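## Task

Take the nut out of the brown box and set it in the tray, making sure the tray holds nothing but the nut. Afterwards put the brown box's own lid on it. Everything must stay in place without the robot supporting it; at the end release the gripper and pull the arm away.

## Robot and tools

Robot: a single arm with one parallel two-finger gripper, working over a table. Occasionally an outside disturbance briefly pulls on a held part or nudges a loose item. Nothing may leave the table.

Frame: all poses use the scene frame. Its origin lies on the table surface below the arm base; +z is up, and +y is to the left when facing along +x. The base itself may sit slightly tilted. Positions are metres; orientations are quaternions written w first (qw, qx, qy, qz). The reported hand position can be somewhat off, worse at long reach.

Gripper geometry: fingers extend along the gripper's +z axis and close along its x axis. end_effector_position is the midpoint between the pads; fingertips go 17.5 mm past it. Pure rotations pivot about that midpoint, which is 25 mm off the last joint axis toward gripper -y. A flat block protrudes roughly 9 cm from that axis toward gripper -y and rotates with the hand, so watch for collisions with it.

The row: every motion command uses a row of 10 numbers: x, y, z, qw, qx, qy, qz, position, force_limit, speed. The first seven form an absolute target pose for the gripper in the scene frame (not an offset). The last three are each in [-1, 1]. position: +1 fully open (50 mm gap), about -0.65 pads touching, -1 means close until something blocks the fingers. force_limit per pad: -1 about 20 N, 0 about 102 N, +1 about 185 N (actual grip may exceed it by up to ~17%). speed of the gap change: -1 is 20 mm/s, 0 is 85, +1 is 150. Repeat the desired quaternion in every row rather than copying a possibly drifted reported one.

execute_actions(actions): a list of actions; each action is a list of up to 15 rows, one row per 1/30 s step, the last row held for any remaining steps. An empty list just returns state and images. A target more than 0.6 m from the gripper's starting position along any of its current axes gets the action refused; a malformed action or a first action failing that check rejects the whole call.

move(target, speed, blocking): target is one row as above (absolute pose plus finger numbers, the finger part applied at the start). The gripper follows a straight path to it, turning the short way. speed is path top speed in m/s, 0.002 to 0.5 (default 0.25); rotation is capped at double that in rad/s. Paths last 0.5 to 10 s and are cut off at 10 s. The path ignores obstacles, and the real hand lags and may overshoot speed near full extension. blocking=false returns after 0.5 s while motion continues; use wait(0) to check, and call wait or stop before sending further rows or moves. The result adds a move: line giving the ending (done, off_target, moving, held, fault) and limits hit: paced means the pose was clipped; held means a safety check blocked steps, after which motion can jump fast. Distance to target is also given.

wait(seconds): 0 to 10; lets the sim run holding the last command, returning early if a running move ends. stop(): brakes a running move (needs room); fingers keep moving. zoom_image(camera, region): camera is cam_head_left, cam_head_right or cam_wrist; region [x0, y0, x1, y1] pixels from top-left, at most 504x504. finished_scene(scene): pass the current scene's number to end it; irreversible, so only call once the goal is stable and the gripper is open and clear.

Control behaviour: each step the commanded pose is clamped to within 70 mm and 16 degrees of the measured pose, and the inverse kinematics favour position over orientation. After an action the arm only advances to the last clamped pose, so long motions need further commands. Hand target in results is where the controller is currently heading. A pose unreachable line means the clearance check (which treats the mount as arm) altered or blocked the command.

Gripping: close with position -1 and keep sending it; success shows object_status 2. Codes: 0 moving, 1 blocked while opening, 2 blocked while closing, 3 reached requested position or pads met (usually empty). Any new position value resets the status to 0 briefly. Stopped fingers accept new force_limit or speed only after a position change of at least 0.01; to lighten a grip, open first. Fingers re-close automatically if grip is lost, except after gripping with force_limit -1, where status stays 2 even when empty. Opening in mm is roughly (250 - position_measured) x 0.202.

Avoid faults: the arm is stiff, so aim only slightly past contact and approach slowly. A joint torque at its load limit (waist, shoulder, elbow 140 N m; forearm roll, wrist pitch, wrist roll 35.2 N m, held weight included) or 150 N external force stops the arm for 10 s and drops the rest of the call. Holding loads heats motors; a MOTOR HOT line warns, and overheating brakes the arm. Avoid drops, slams and hard shoves.

Cameras: images arrive as cam_head_left (896x504), cam_head_right (896x504), cam_wrist (616x616 fisheye). Calibration lines give intrinsics and world-to-camera transforms; they may be off by a few degrees and millimetres.

Each tool is called after "Call:" in YAML: its name, and indented under it one key for each argument.

## Session

I'll start by looking at the current state of the scene.

Call:
execute_actions:
  actions: []

Scene clock: 0.00 s.
end_effector_position=(+1.0618, +0.0100, +0.1373) position_measured=3 object_status=3 end_effector_quat_wxyz=(+0.331, +0.905, +0.097, +0.250)
Joint positions: [ 0.522  0.449  0.44   1.604 -1.062 -2.572]
Joint velocities: [-0.002 -0.     0.     0.    -0.    -0.001]
Hand target: +1.062, +0.010, +0.137; +0.331, +0.905, +0.097, +0.250

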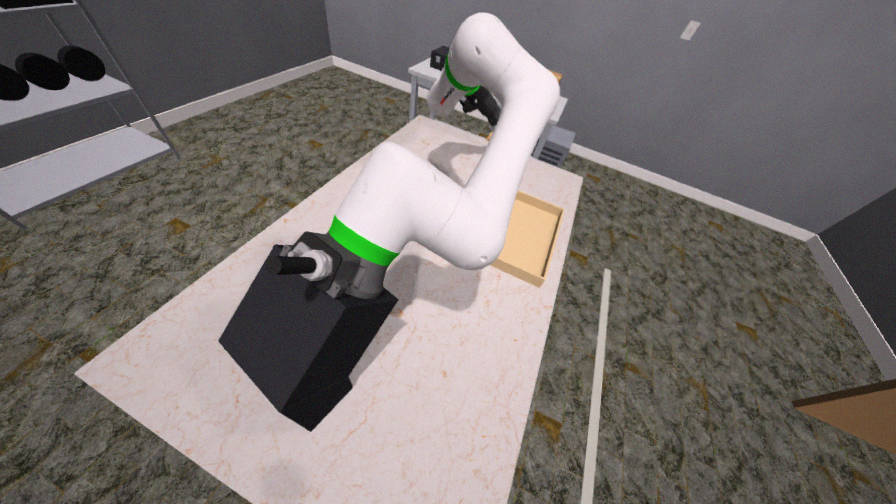

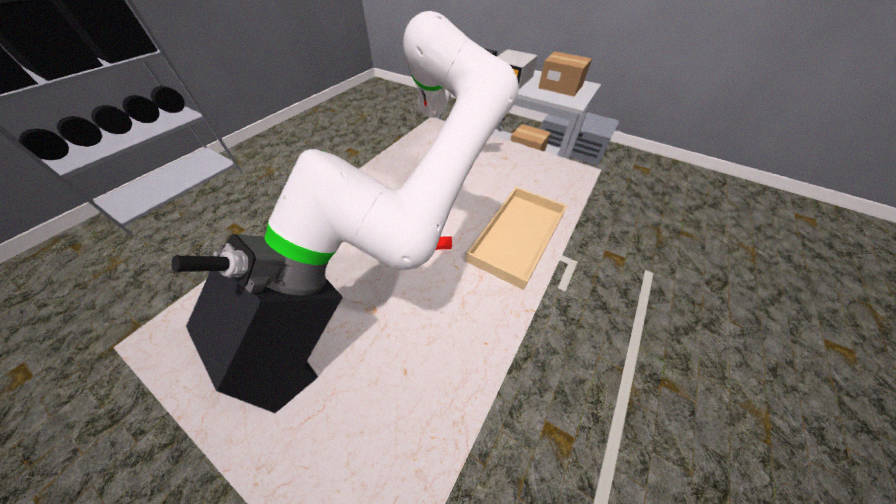

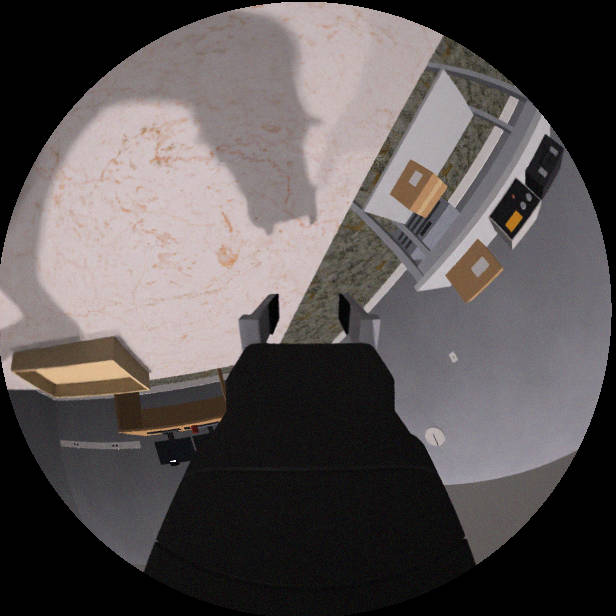

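Call:
move:
  target: [0.55, 0.0, 0.55, 0, 1, 0, 0, 1, 0, 0]
  speed: 0.3

Scene clock: 23.13 s.
end_effector_position=(+0.5518, +0.0004, +0.5513) position_measured=3 object_status=3 end_effector_quat_wxyz=(+0.089, +0.996, +0.009, -0.030)
Joint positions: [ 2.717 -0.548  0.035  0.341 -2.98  -3.923]
Joint velocities: [ 0.033 -0.003  0.046 -0.123 -0.041 -0.146]
Hand target: +0.552, +0.000, +0.551; +0.089, +0.996, +0.009, -0.031
Off the commanded pose: 0.002 m, 11 deg.
joint sent to its limit — the command would take joint 6 (wrist roll) past its lower limit, so that joint was sent only as far as its limit.
move: off_target; limits=paced
camera_calibration (this result's frames):
cam_wrist: T_world_to_cam=[[0.996261, 0.029485, -0.0812053, -0.507889], [0.0614817, -0.902321, 0.426658, -0.26301], [-0.0606932, -0.430056, -0.90076, 0.680179], [0, 0, 0, 1]] pos_world=[0.563443, 0.0701708, 0.68365]

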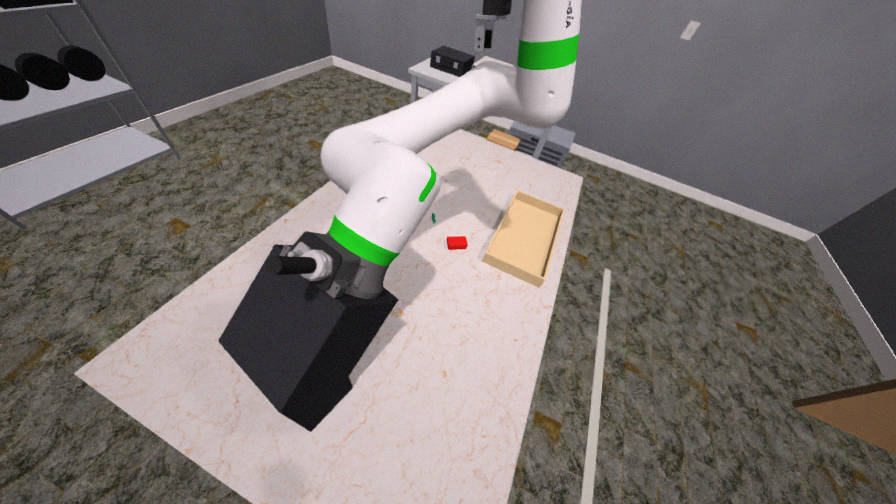

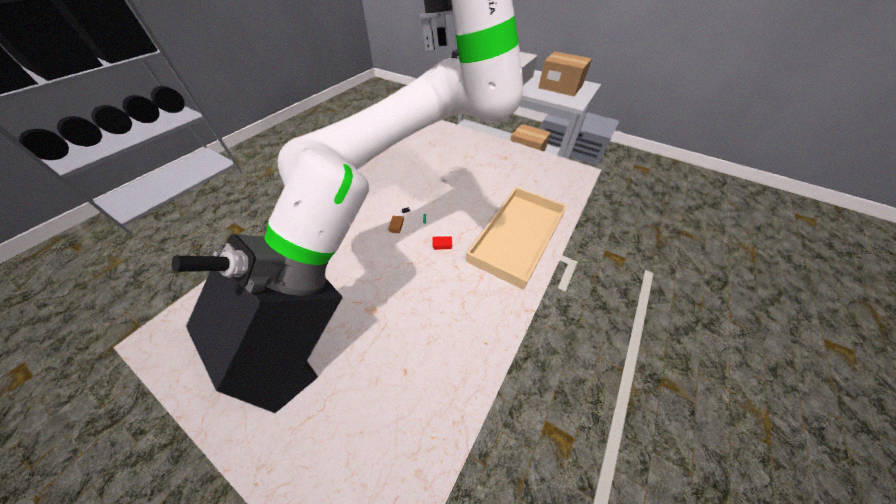

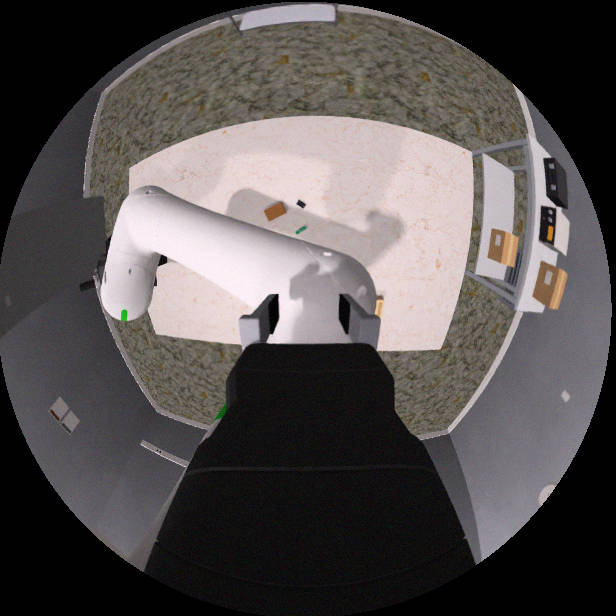

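Call:
move:
  target: [0.8, 0.0, 0.33, 0, 1, 0, 0, 1, 0, 0]
  speed: 0.2

Scene clock: 108.33 s.
end_effector_position=(+0.7091, -0.0018, +0.3413) position_measured=3 object_status=3 end_effector_quat_wxyz=(-0.058, +0.942, -0.131, -0.304)
Joint positions: [ 3.33  -0.944  0.402  1.573 -3.138 -3.46 ]
Joint velocities: [-0.002  0.002  0.006 -0.002  0.    -0.031]
Hand target: +0.709, -0.002, +0.341; -0.058, +0.942, -0.132, -0.304
Off the commanded pose: 0.092 m, 39 deg; position and orientation clipped at the last step of the last action.
joint sent to its limit — the command would take joint 5 (wrist pitch) past its lower limit, so that joint was sent only as far as its limit.
move: off_target; limits=paced
camera_calibration (this result's frames):
cam_wrist: T_world_to_cam=[[0.777332, -0.18999, -0.599716, -0.349783], [-0.108463, -0.979505, 0.169721, 0.0229784], [-0.61967, -0.0668826, -0.782007, 0.856176], [0, 0, 0, 1]] pos_world=[0.804937, 0.0133156, 0.455865]

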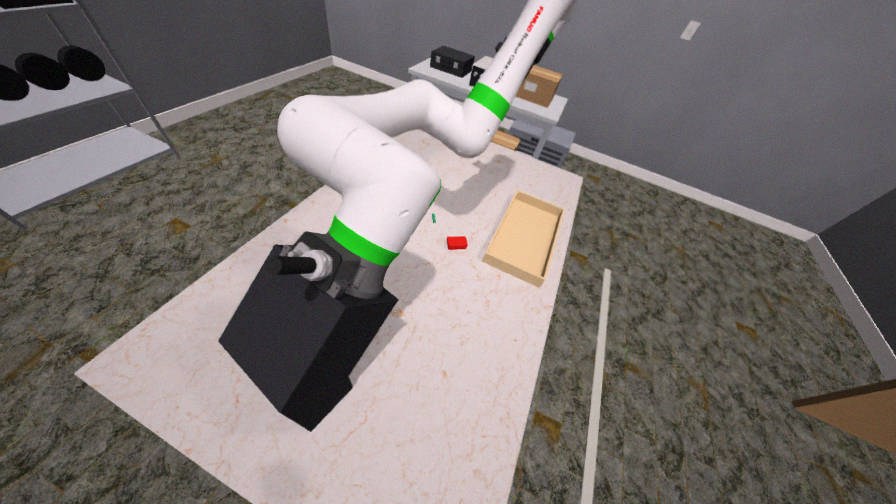

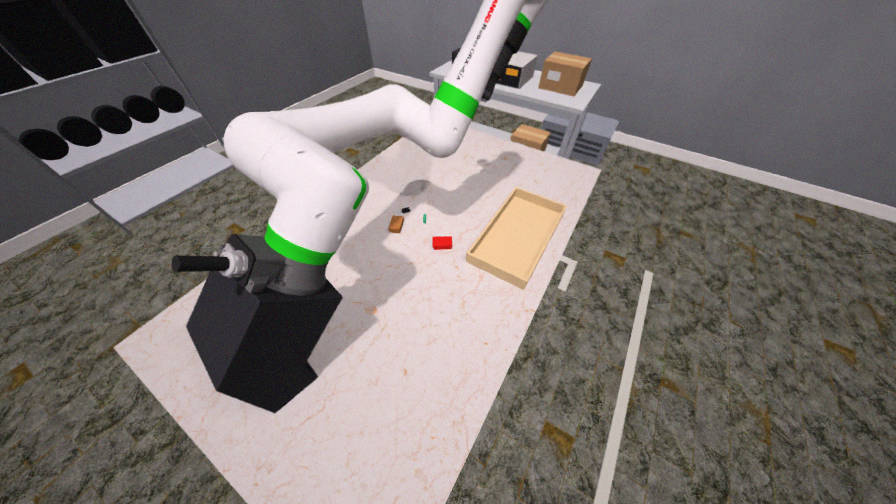

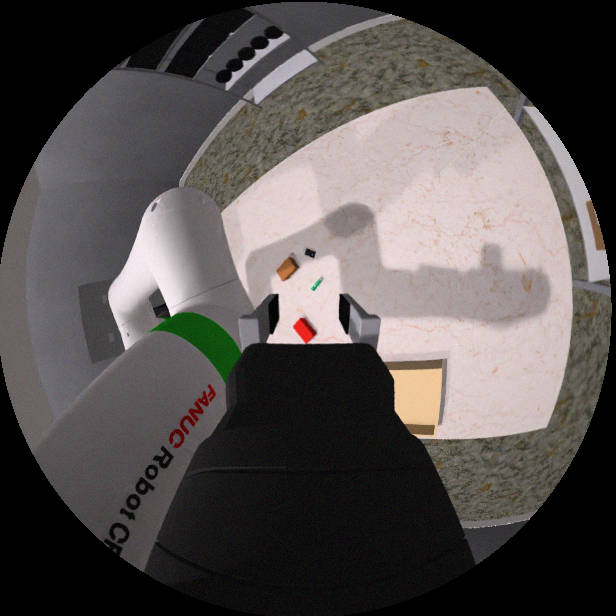

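Call:
move:
  target: [0.5518, 0.0004, 0.5513, 0.089, 0.996, 0.009, -0.030, 1, 0, 0]
  speed: 0.2

Call:
move:
  target: [1.0618, 0.0100, 0.1373, 0.331, 0.905, 0.097, 0.250, 1, 0, 0]
  speed: 0.3

Scene clock: 151.57 s.
end_effector_position=(+0.5511, +0.0001, +0.5503) position_measured=3 object_status=3 end_effector_quat_wxyz=(+0.090, +0.995, +0.010, -0.031)
Joint positions: [ 2.715 -0.55   0.033  0.335 -2.98  -3.927]
Joint velocities: [ 0.002  0.001  0.001 -0.001 -0.001 -0.003]
Hand target: +0.551, +0.000, +0.550; +0.090, +0.995, +0.010, -0.031
Off the commanded pose: 0.001 m, 0 deg.
joint sent to its limit — the command would take joint 6 (wrist roll) past its lower limit, so that joint was sent only as far as its limit.
move: done
camera_calibration (this result's frames):
cam_wrist: T_world_to_cam=[[0.996115, 0.0302079, -0.0827134, -0.506352], [0.0629172, -0.901333, 0.428533, -0.264639], [-0.0616072, -0.432072, -0.899732, 0.679048], [0, 0, 0, 1]] pos_world=[0.562869, 0.070166, 0.682486]

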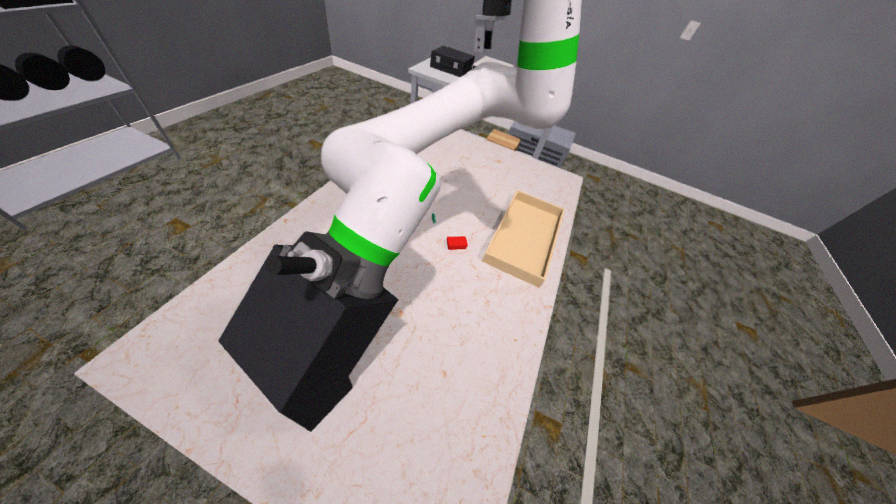

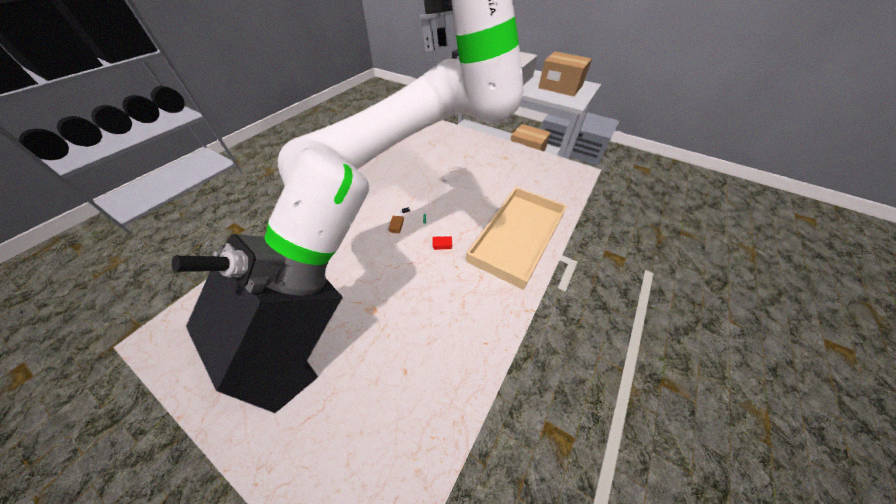

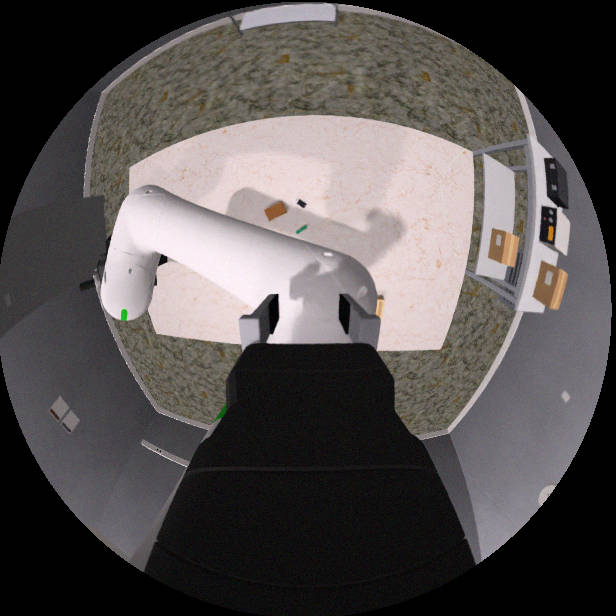

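Scene clock: 155.07 s.
end_effector_position=(+0.6957, -0.0008, +0.2445) position_measured=3 object_status=3 end_effector_quat_wxyz=(+0.016, +0.887, -0.255, -0.384)
Joint positions: [ 3.299 -1.098  0.419  1.578 -3.138 -3.727]
Joint velocities: [-0.001 -0.001  0.001 -0.002  0.    -0.034]
Hand target: +0.696, -0.001, +0.244; +0.016, +0.887, -0.255, -0.384
Off the commanded pose: 0.382 m, 93 deg; position and orientation clipped at the last step of the last action.
joint sent to its limit — the command would take joint 5 (wrist pitch) past its lower limit, so that joint was sent only as far as its limit.
move: off_target; limits=paced
camera_calibration (this result's frames):
cam_wrist: T_world_to_cam=[[0.571621, -0.444508, -0.689683, -0.232316], [-0.229937, -0.893647, 0.385389, 0.0708018], [-0.787641, -0.0617129, -0.613036, 0.847699], [0, 0, 0, 1]] pos_world=[0.81676, 0.0123193, 0.332159]

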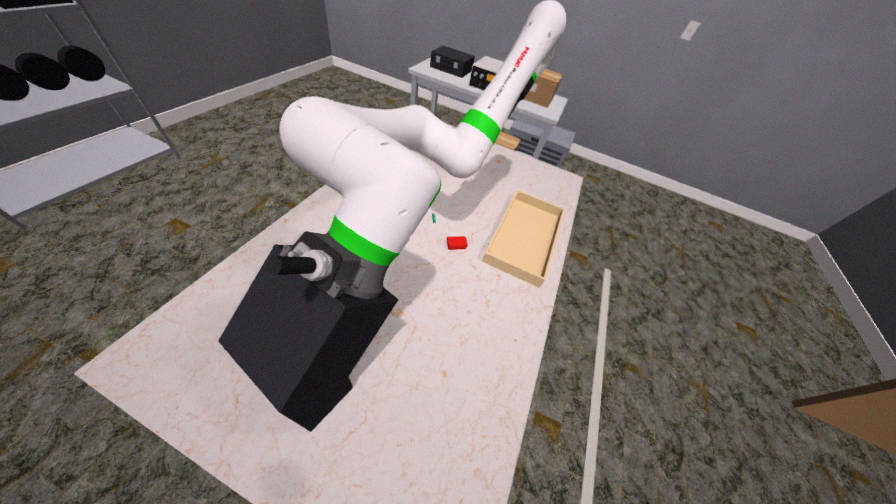

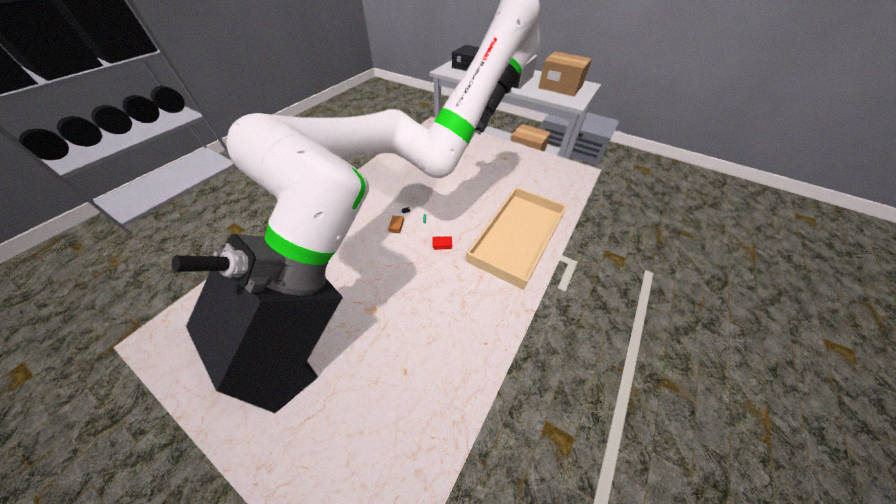

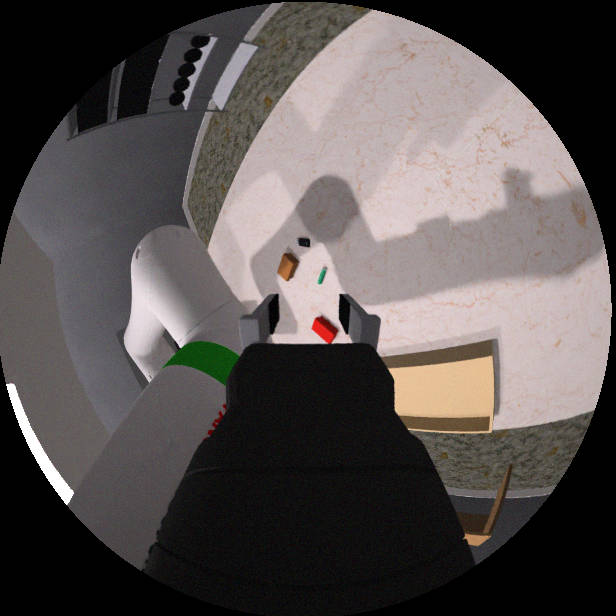

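Call:
move:
  target: [0.5518, 0.0004, 0.5513, 0.089, 0.996, 0.009, -0.030, 1, 0, 0]
  speed: 0.2

Call:
move:
  target: [0.45, 0.35, 0.45, 0, 1, 0, 0, 1, 0, 0]
  speed: 0.2

Scene clock: 181.00 s.
end_effector_position=(+0.5510, +0.0001, +0.5503) position_measured=3 object_status=3 end_effector_quat_wxyz=(+0.090, +0.995, +0.010, -0.031)
Joint positions: [ 2.714 -0.549  0.033  0.335 -2.98  -3.926]
Joint velocities: [ 0.015 -0.     0.007 -0.025 -0.011 -0.031]
Hand target: +0.551, +0.000, +0.550; +0.090, +0.995, +0.010, -0.031
Off the commanded pose: 0.001 m, 0 deg.
joint sent to its limit — the command would take joint 6 (wrist roll) past its lower limit, so that joint was sent only as far as its limit.
move: done
camera_calibration (this result's frames):
cam_wrist: T_world_to_cam=[[0.996087, 0.0304423, -0.0829715, -0.506074], [0.0632671, -0.90113, 0.428907, -0.265048], [-0.0617112, -0.432478, -0.89953, 0.679003], [0, 0, 0, 1]] pos_world=[0.562765, 0.0702169, 0.682475]

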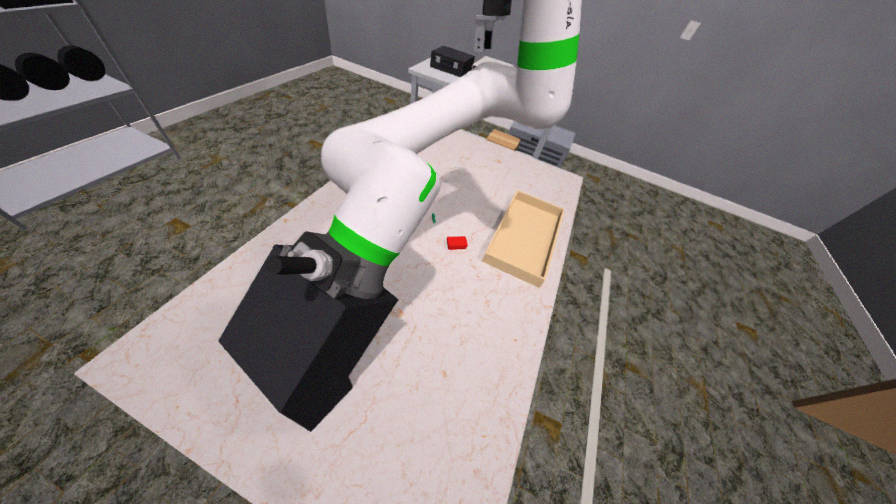

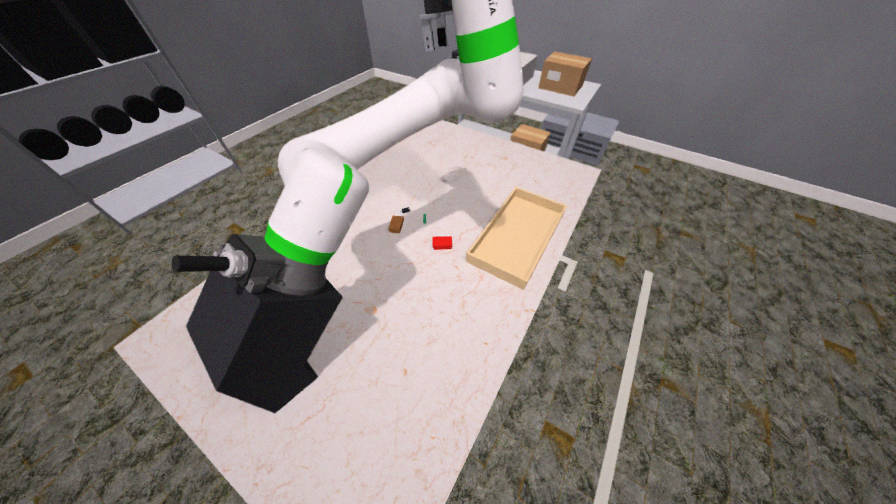

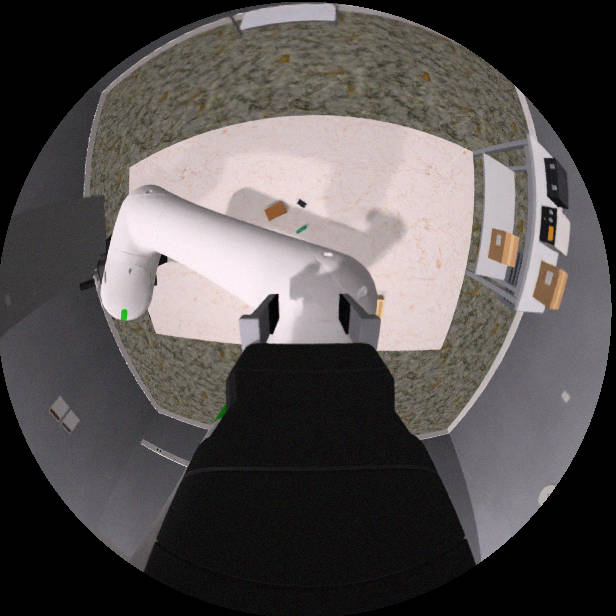

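Scene clock: 183.30 s.
end_effector_position=(+0.4493, +0.3497, +0.4496) position_measured=3 object_status=3 end_effector_quat_wxyz=(+0.000, +1.000, +0.001, -0.001)
Joint positions: [ 1.986 -0.046 -0.219  0.732 -1.819 -3.41 ]
Joint velocities: [-0.001  0.    -0.    -0.     0.     0.   ]
Hand target: +0.449, +0.350, +0.450; +0.000, +1.000, +0.001, -0.001
Off the commanded pose: 0.001 m, 0 deg.
move: done; limits=paced
camera_calibration (this result's frames):
cam_wrist: T_world_to_cam=[[0.999632, 0.020549, -0.0177226, -0.451305], [0.0244819, -0.96465, 0.262395, 0.214106], [-0.0117042, -0.262732, -0.964798, 0.68084], [0, 0, 0, 1]] pos_world=[0.453865, 0.39469, 0.592694]

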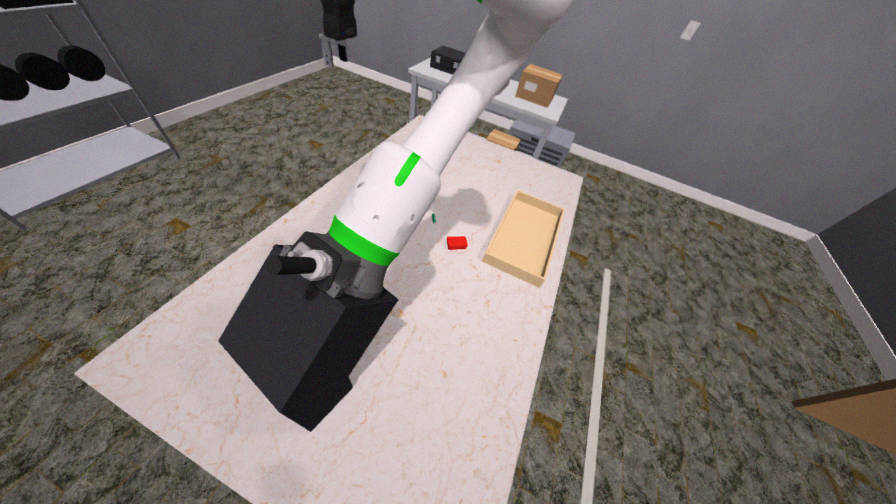

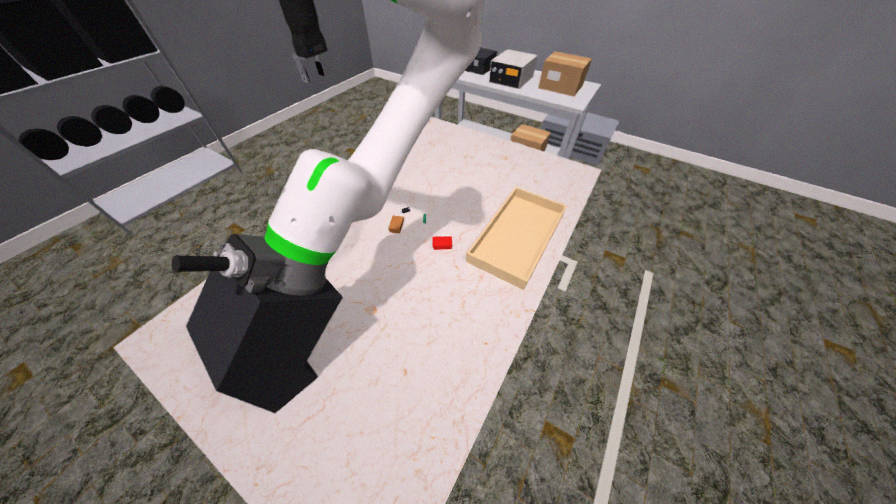

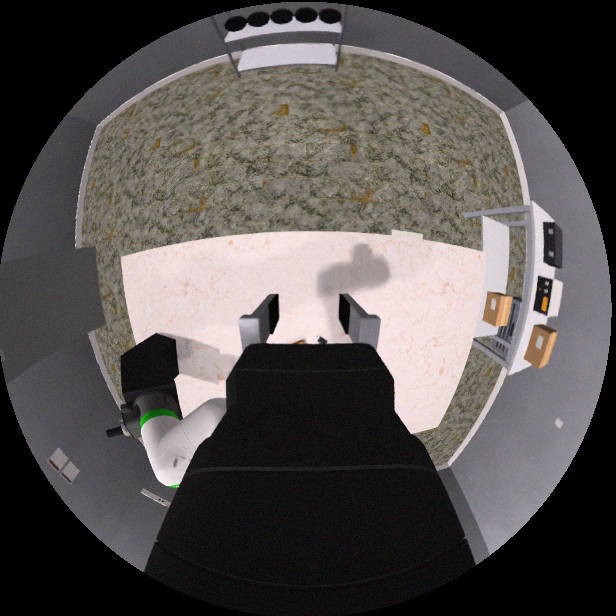

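Call:
move:
  target: [0.5, 0.3, 0.28, 0, 0.7071, 0.7071, 0, 1, 0, 0]
  speed: 0.25

Scene clock: 193.93 s.
end_effector_position=(+0.4998, +0.3001, +0.2798) position_measured=3 object_status=3 end_effector_quat_wxyz=(-0.000, +0.707, +0.707, -0.000)
Joint positions: [ 1.543 -0.095 -0.413  0.851 -1.412 -1.64 ]
Joint velocities: [ 0.001 -0.    -0.    -0.001 -0.001  0.   ]
Hand target: +0.500, +0.300, +0.280; -0.000, +0.707, +0.707, -0.000
Off the commanded pose: 0.000 m, 0 deg.
move: done
camera_calibration (this result's frames):
cam_wrist: T_world_to_cam=[[-0.0197534, 0.999666, -0.0166592, -0.288425], [0.965047, 0.0234193, 0.261028, -0.55667], [0.261331, -0.0109208, -0.965187, 0.292646], [0, 0, 0, 1]] pos_world=[0.455038, 0.304562, 0.42296]

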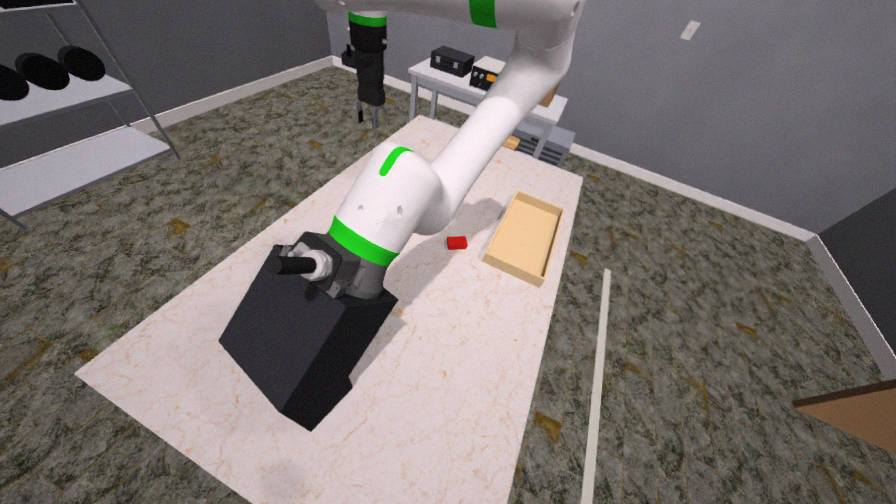

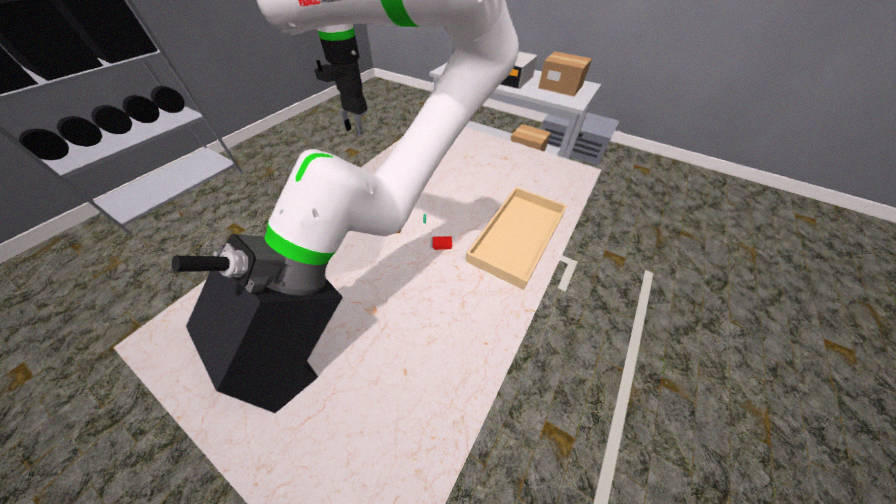

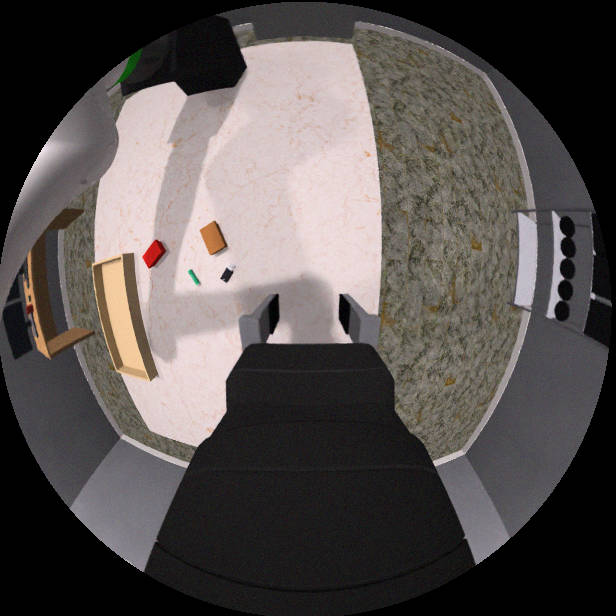

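Call:
move:
  target: [0.44, 0.2, 0.17, 0, 0, 1, 0, 1, 0, 0]
  speed: 0.2

Scene clock: 203.83 s.
end_effector_position=(+0.4401, +0.1998, +0.1699) position_measured=3 object_status=3 end_effector_quat_wxyz=(-0.000, +0.000, +1.000, +0.000)
Joint positions: [ 1.411 -0.237 -0.837  0.955 -1.144 -0.223]
Joint velocities: [-0.003 -0.001  0.     0.001  0.     0.001]
Hand target: +0.440, +0.200, +0.170; -0.000, +0.000, +1.000, +0.000
Off the commanded pose: 0.000 m, 0 deg.
move: done
camera_calibration (this result's frames):
cam_wrist: T_world_to_cam=[[-0.999688, -0.0192119, -0.0159893, 0.443559], [-0.0227333, 0.964766, 0.262126, -0.221547], [0.01039, 0.262408, -0.964901, 0.25688], [0, 0, 0, 1]] pos_world=[0.435715, 0.154855, 0.313029]

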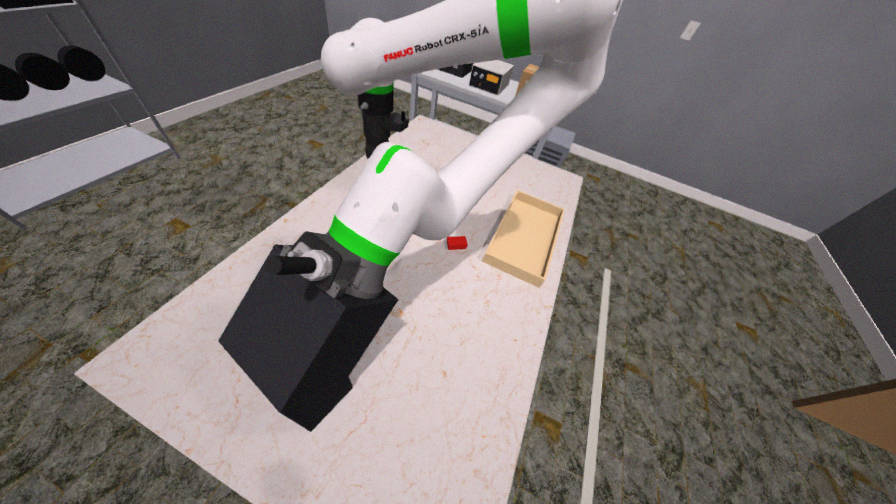

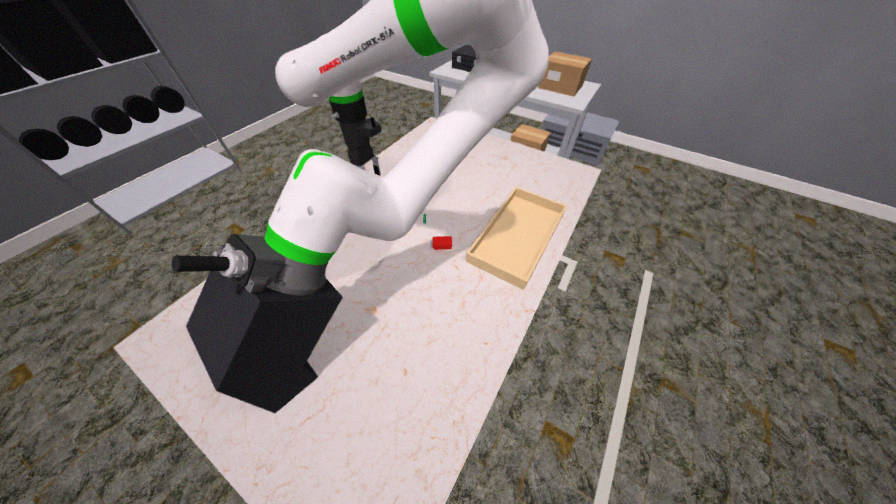

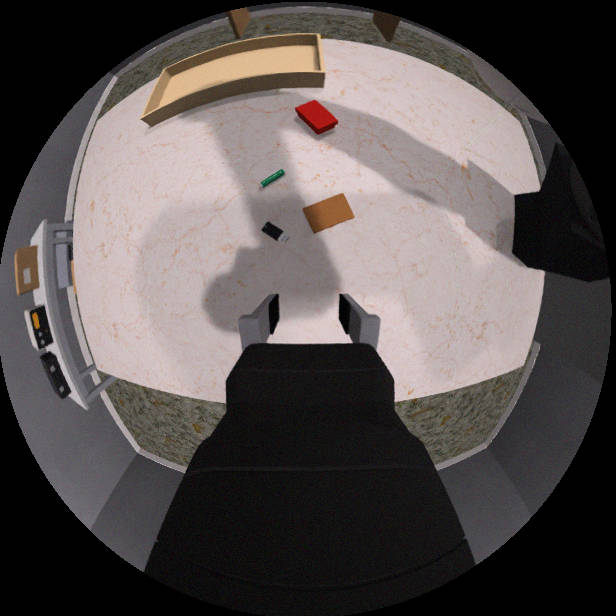

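Call:
zoom_image:
  camera: "cam_wrist"
  region: [230, 80, 400, 260]

Region (230, 80, 400, 260) of cam_wrist's 616x616 image, scaled by 2.800, with more detail than that image has.

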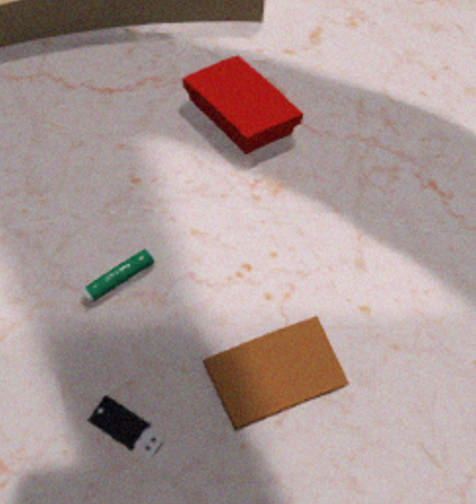

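Call:
zoom_image:
  camera: "cam_head_right"
  region: [400, 200, 480, 260]

Region (400, 200, 480, 260) of cam_head_right's 896x504 image, scaled by 6.300, with more detail than that image has; it fills the top 378 rows of this view, and the rest is white.

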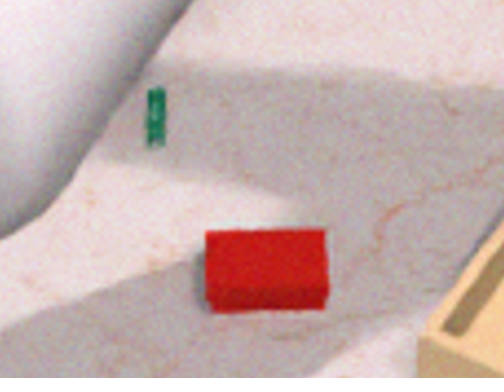

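Call:
move:
  target: [0.40, 0.21, 0.07, 0, 0, 1, 0, 1, 0, 0]
  speed: 0.15

Scene clock: 229.93 s.
end_effector_position=(+0.3996, +0.2098, +0.0702) position_measured=3 object_status=3 end_effector_quat_wxyz=(-0.001, +0.000, +1.000, +0.000)
Joint positions: [ 1.17  -0.047 -0.956  1.25  -0.846 -0.455]
Joint velocities: [-0.003 -0.    -0.     0.    -0.    -0.002]
Hand target: +0.400, +0.210, +0.070; -0.001, +0.000, +1.000, +0.000
Off the commanded pose: 0.000 m, 0 deg.
move: done
camera_calibration (this result's frames):
cam_wrist: T_world_to_cam=[[-0.999697, -0.0190674, -0.0155358, 0.401651], [-0.0224758, 0.964744, 0.262228, -0.206142], [0.00998807, 0.262498, -0.964881, 0.158627], [0, 0, 0, 1]] pos_world=[0.395312, 0.164893, 0.213352]

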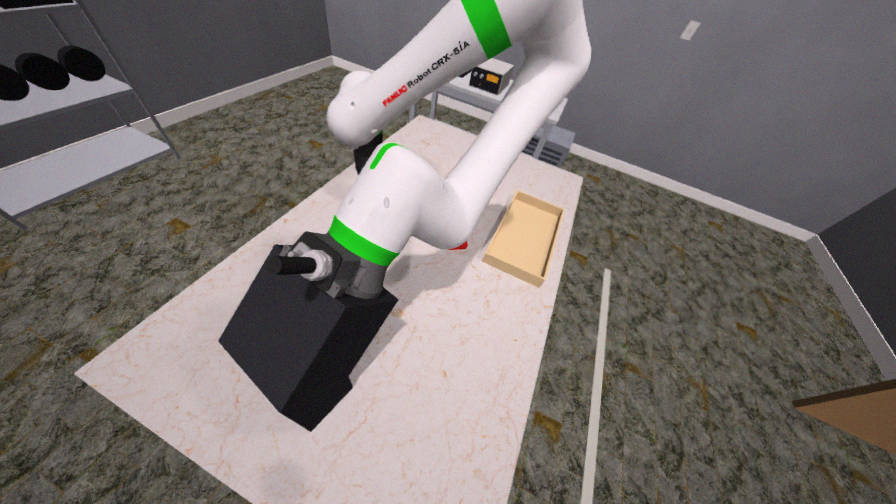

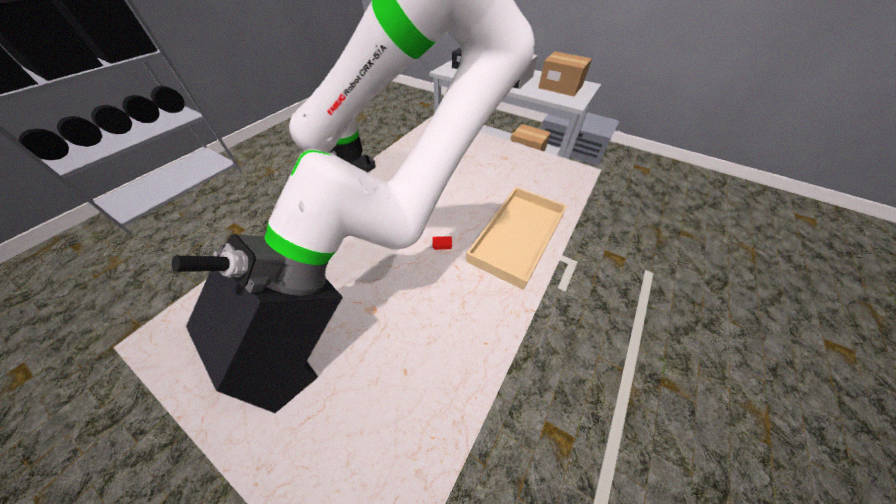

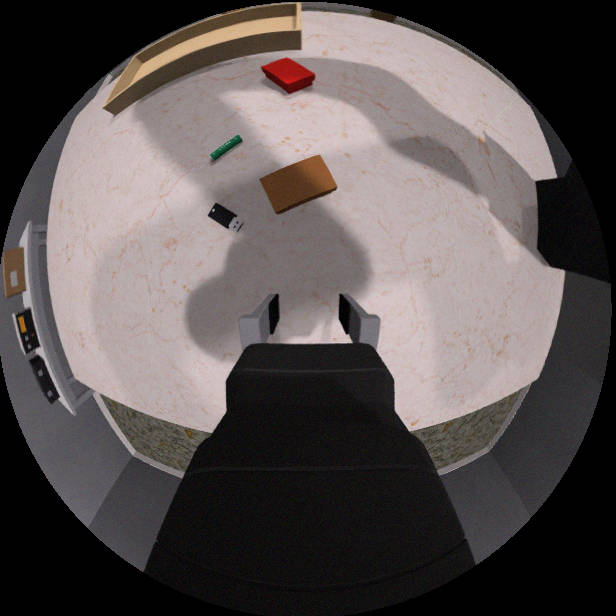

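Call:
zoom_image:
  camera: "cam_wrist"
  region: [190, 40, 360, 240]

Region (190, 40, 360, 240) of cam_wrist's 616x616 image, scaled by 2.520, with more detail than that image has; it fills the left 428 columns of this view, and the rest is white.

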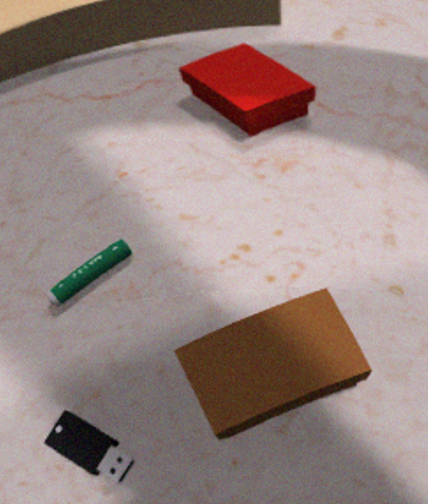

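Call:
move:
  target: [0.4036, 0.0902, 0.085, 0, 0.5344, 0.8453, 0, 1, 0, 0]
  speed: 0.15

Scene clock: 269.30 s.
end_effector_position=(+0.4037, +0.0906, +0.0848) position_measured=3 object_status=3 end_effector_quat_wxyz=(-0.000, +0.534, +0.845, +0.000)
Joint positions: [ 0.96  -0.404 -1.091  1.158 -0.787 -1.228]
Joint velocities: [ 0.002 -0.001 -0.    -0.001 -0.     0.001]
Hand target: +0.404, +0.091, +0.085; -0.000, +0.534, +0.845, +0.000
Off the commanded pose: 0.000 m, 0 deg.
move: done
camera_calibration (this result's frames):
cam_wrist: T_world_to_cam=[[-0.4459, 0.894938, -0.0160849, 0.0974062], [0.861868, 0.434134, 0.262127, -0.403754], [0.241571, 0.103019, -0.964899, 0.124878], [0, 0, 0, 1]] pos_world=[0.361249, 0.075246, 0.227897]

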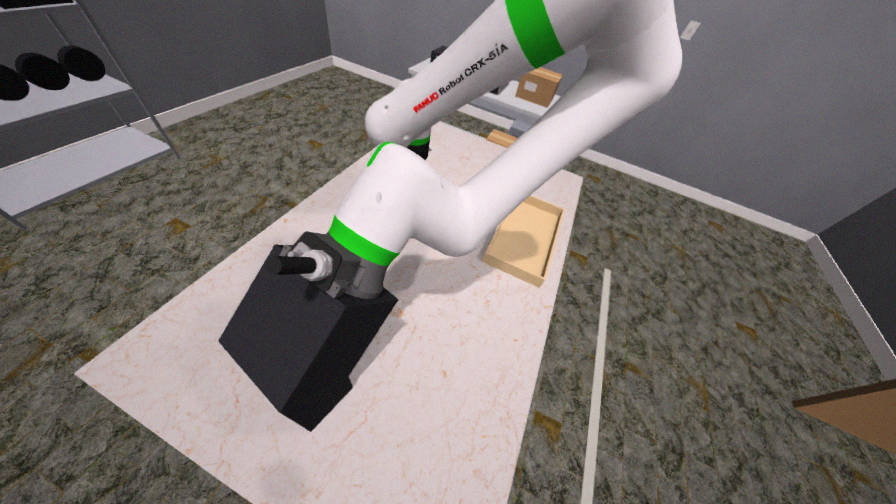

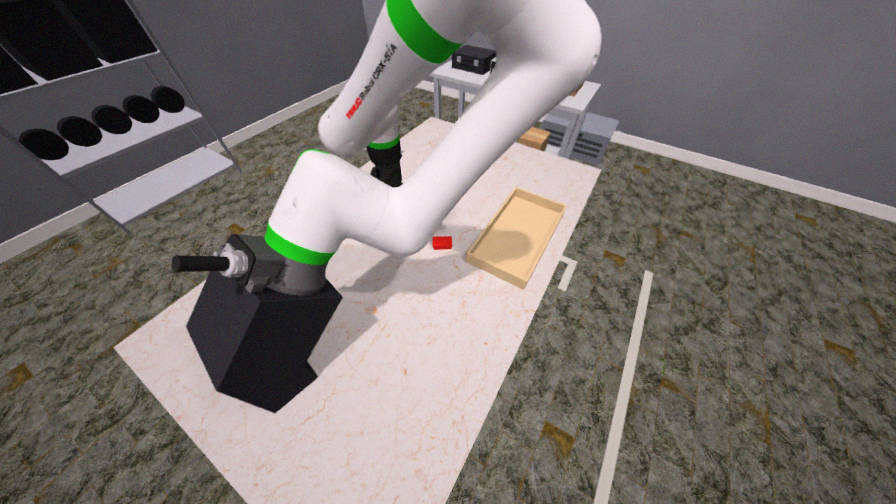

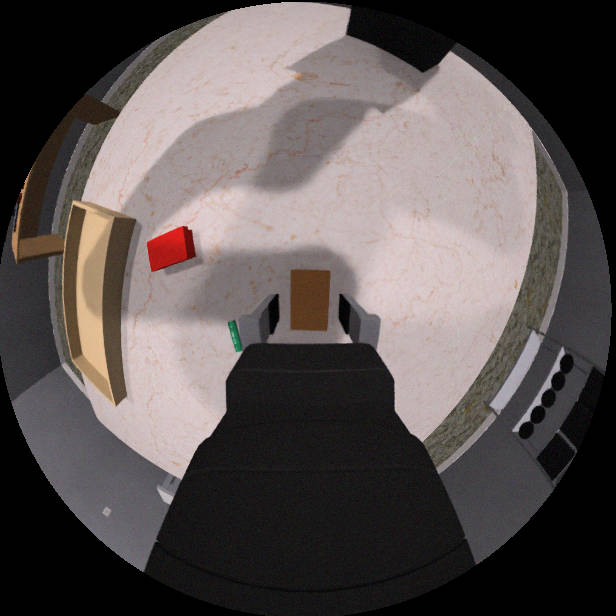

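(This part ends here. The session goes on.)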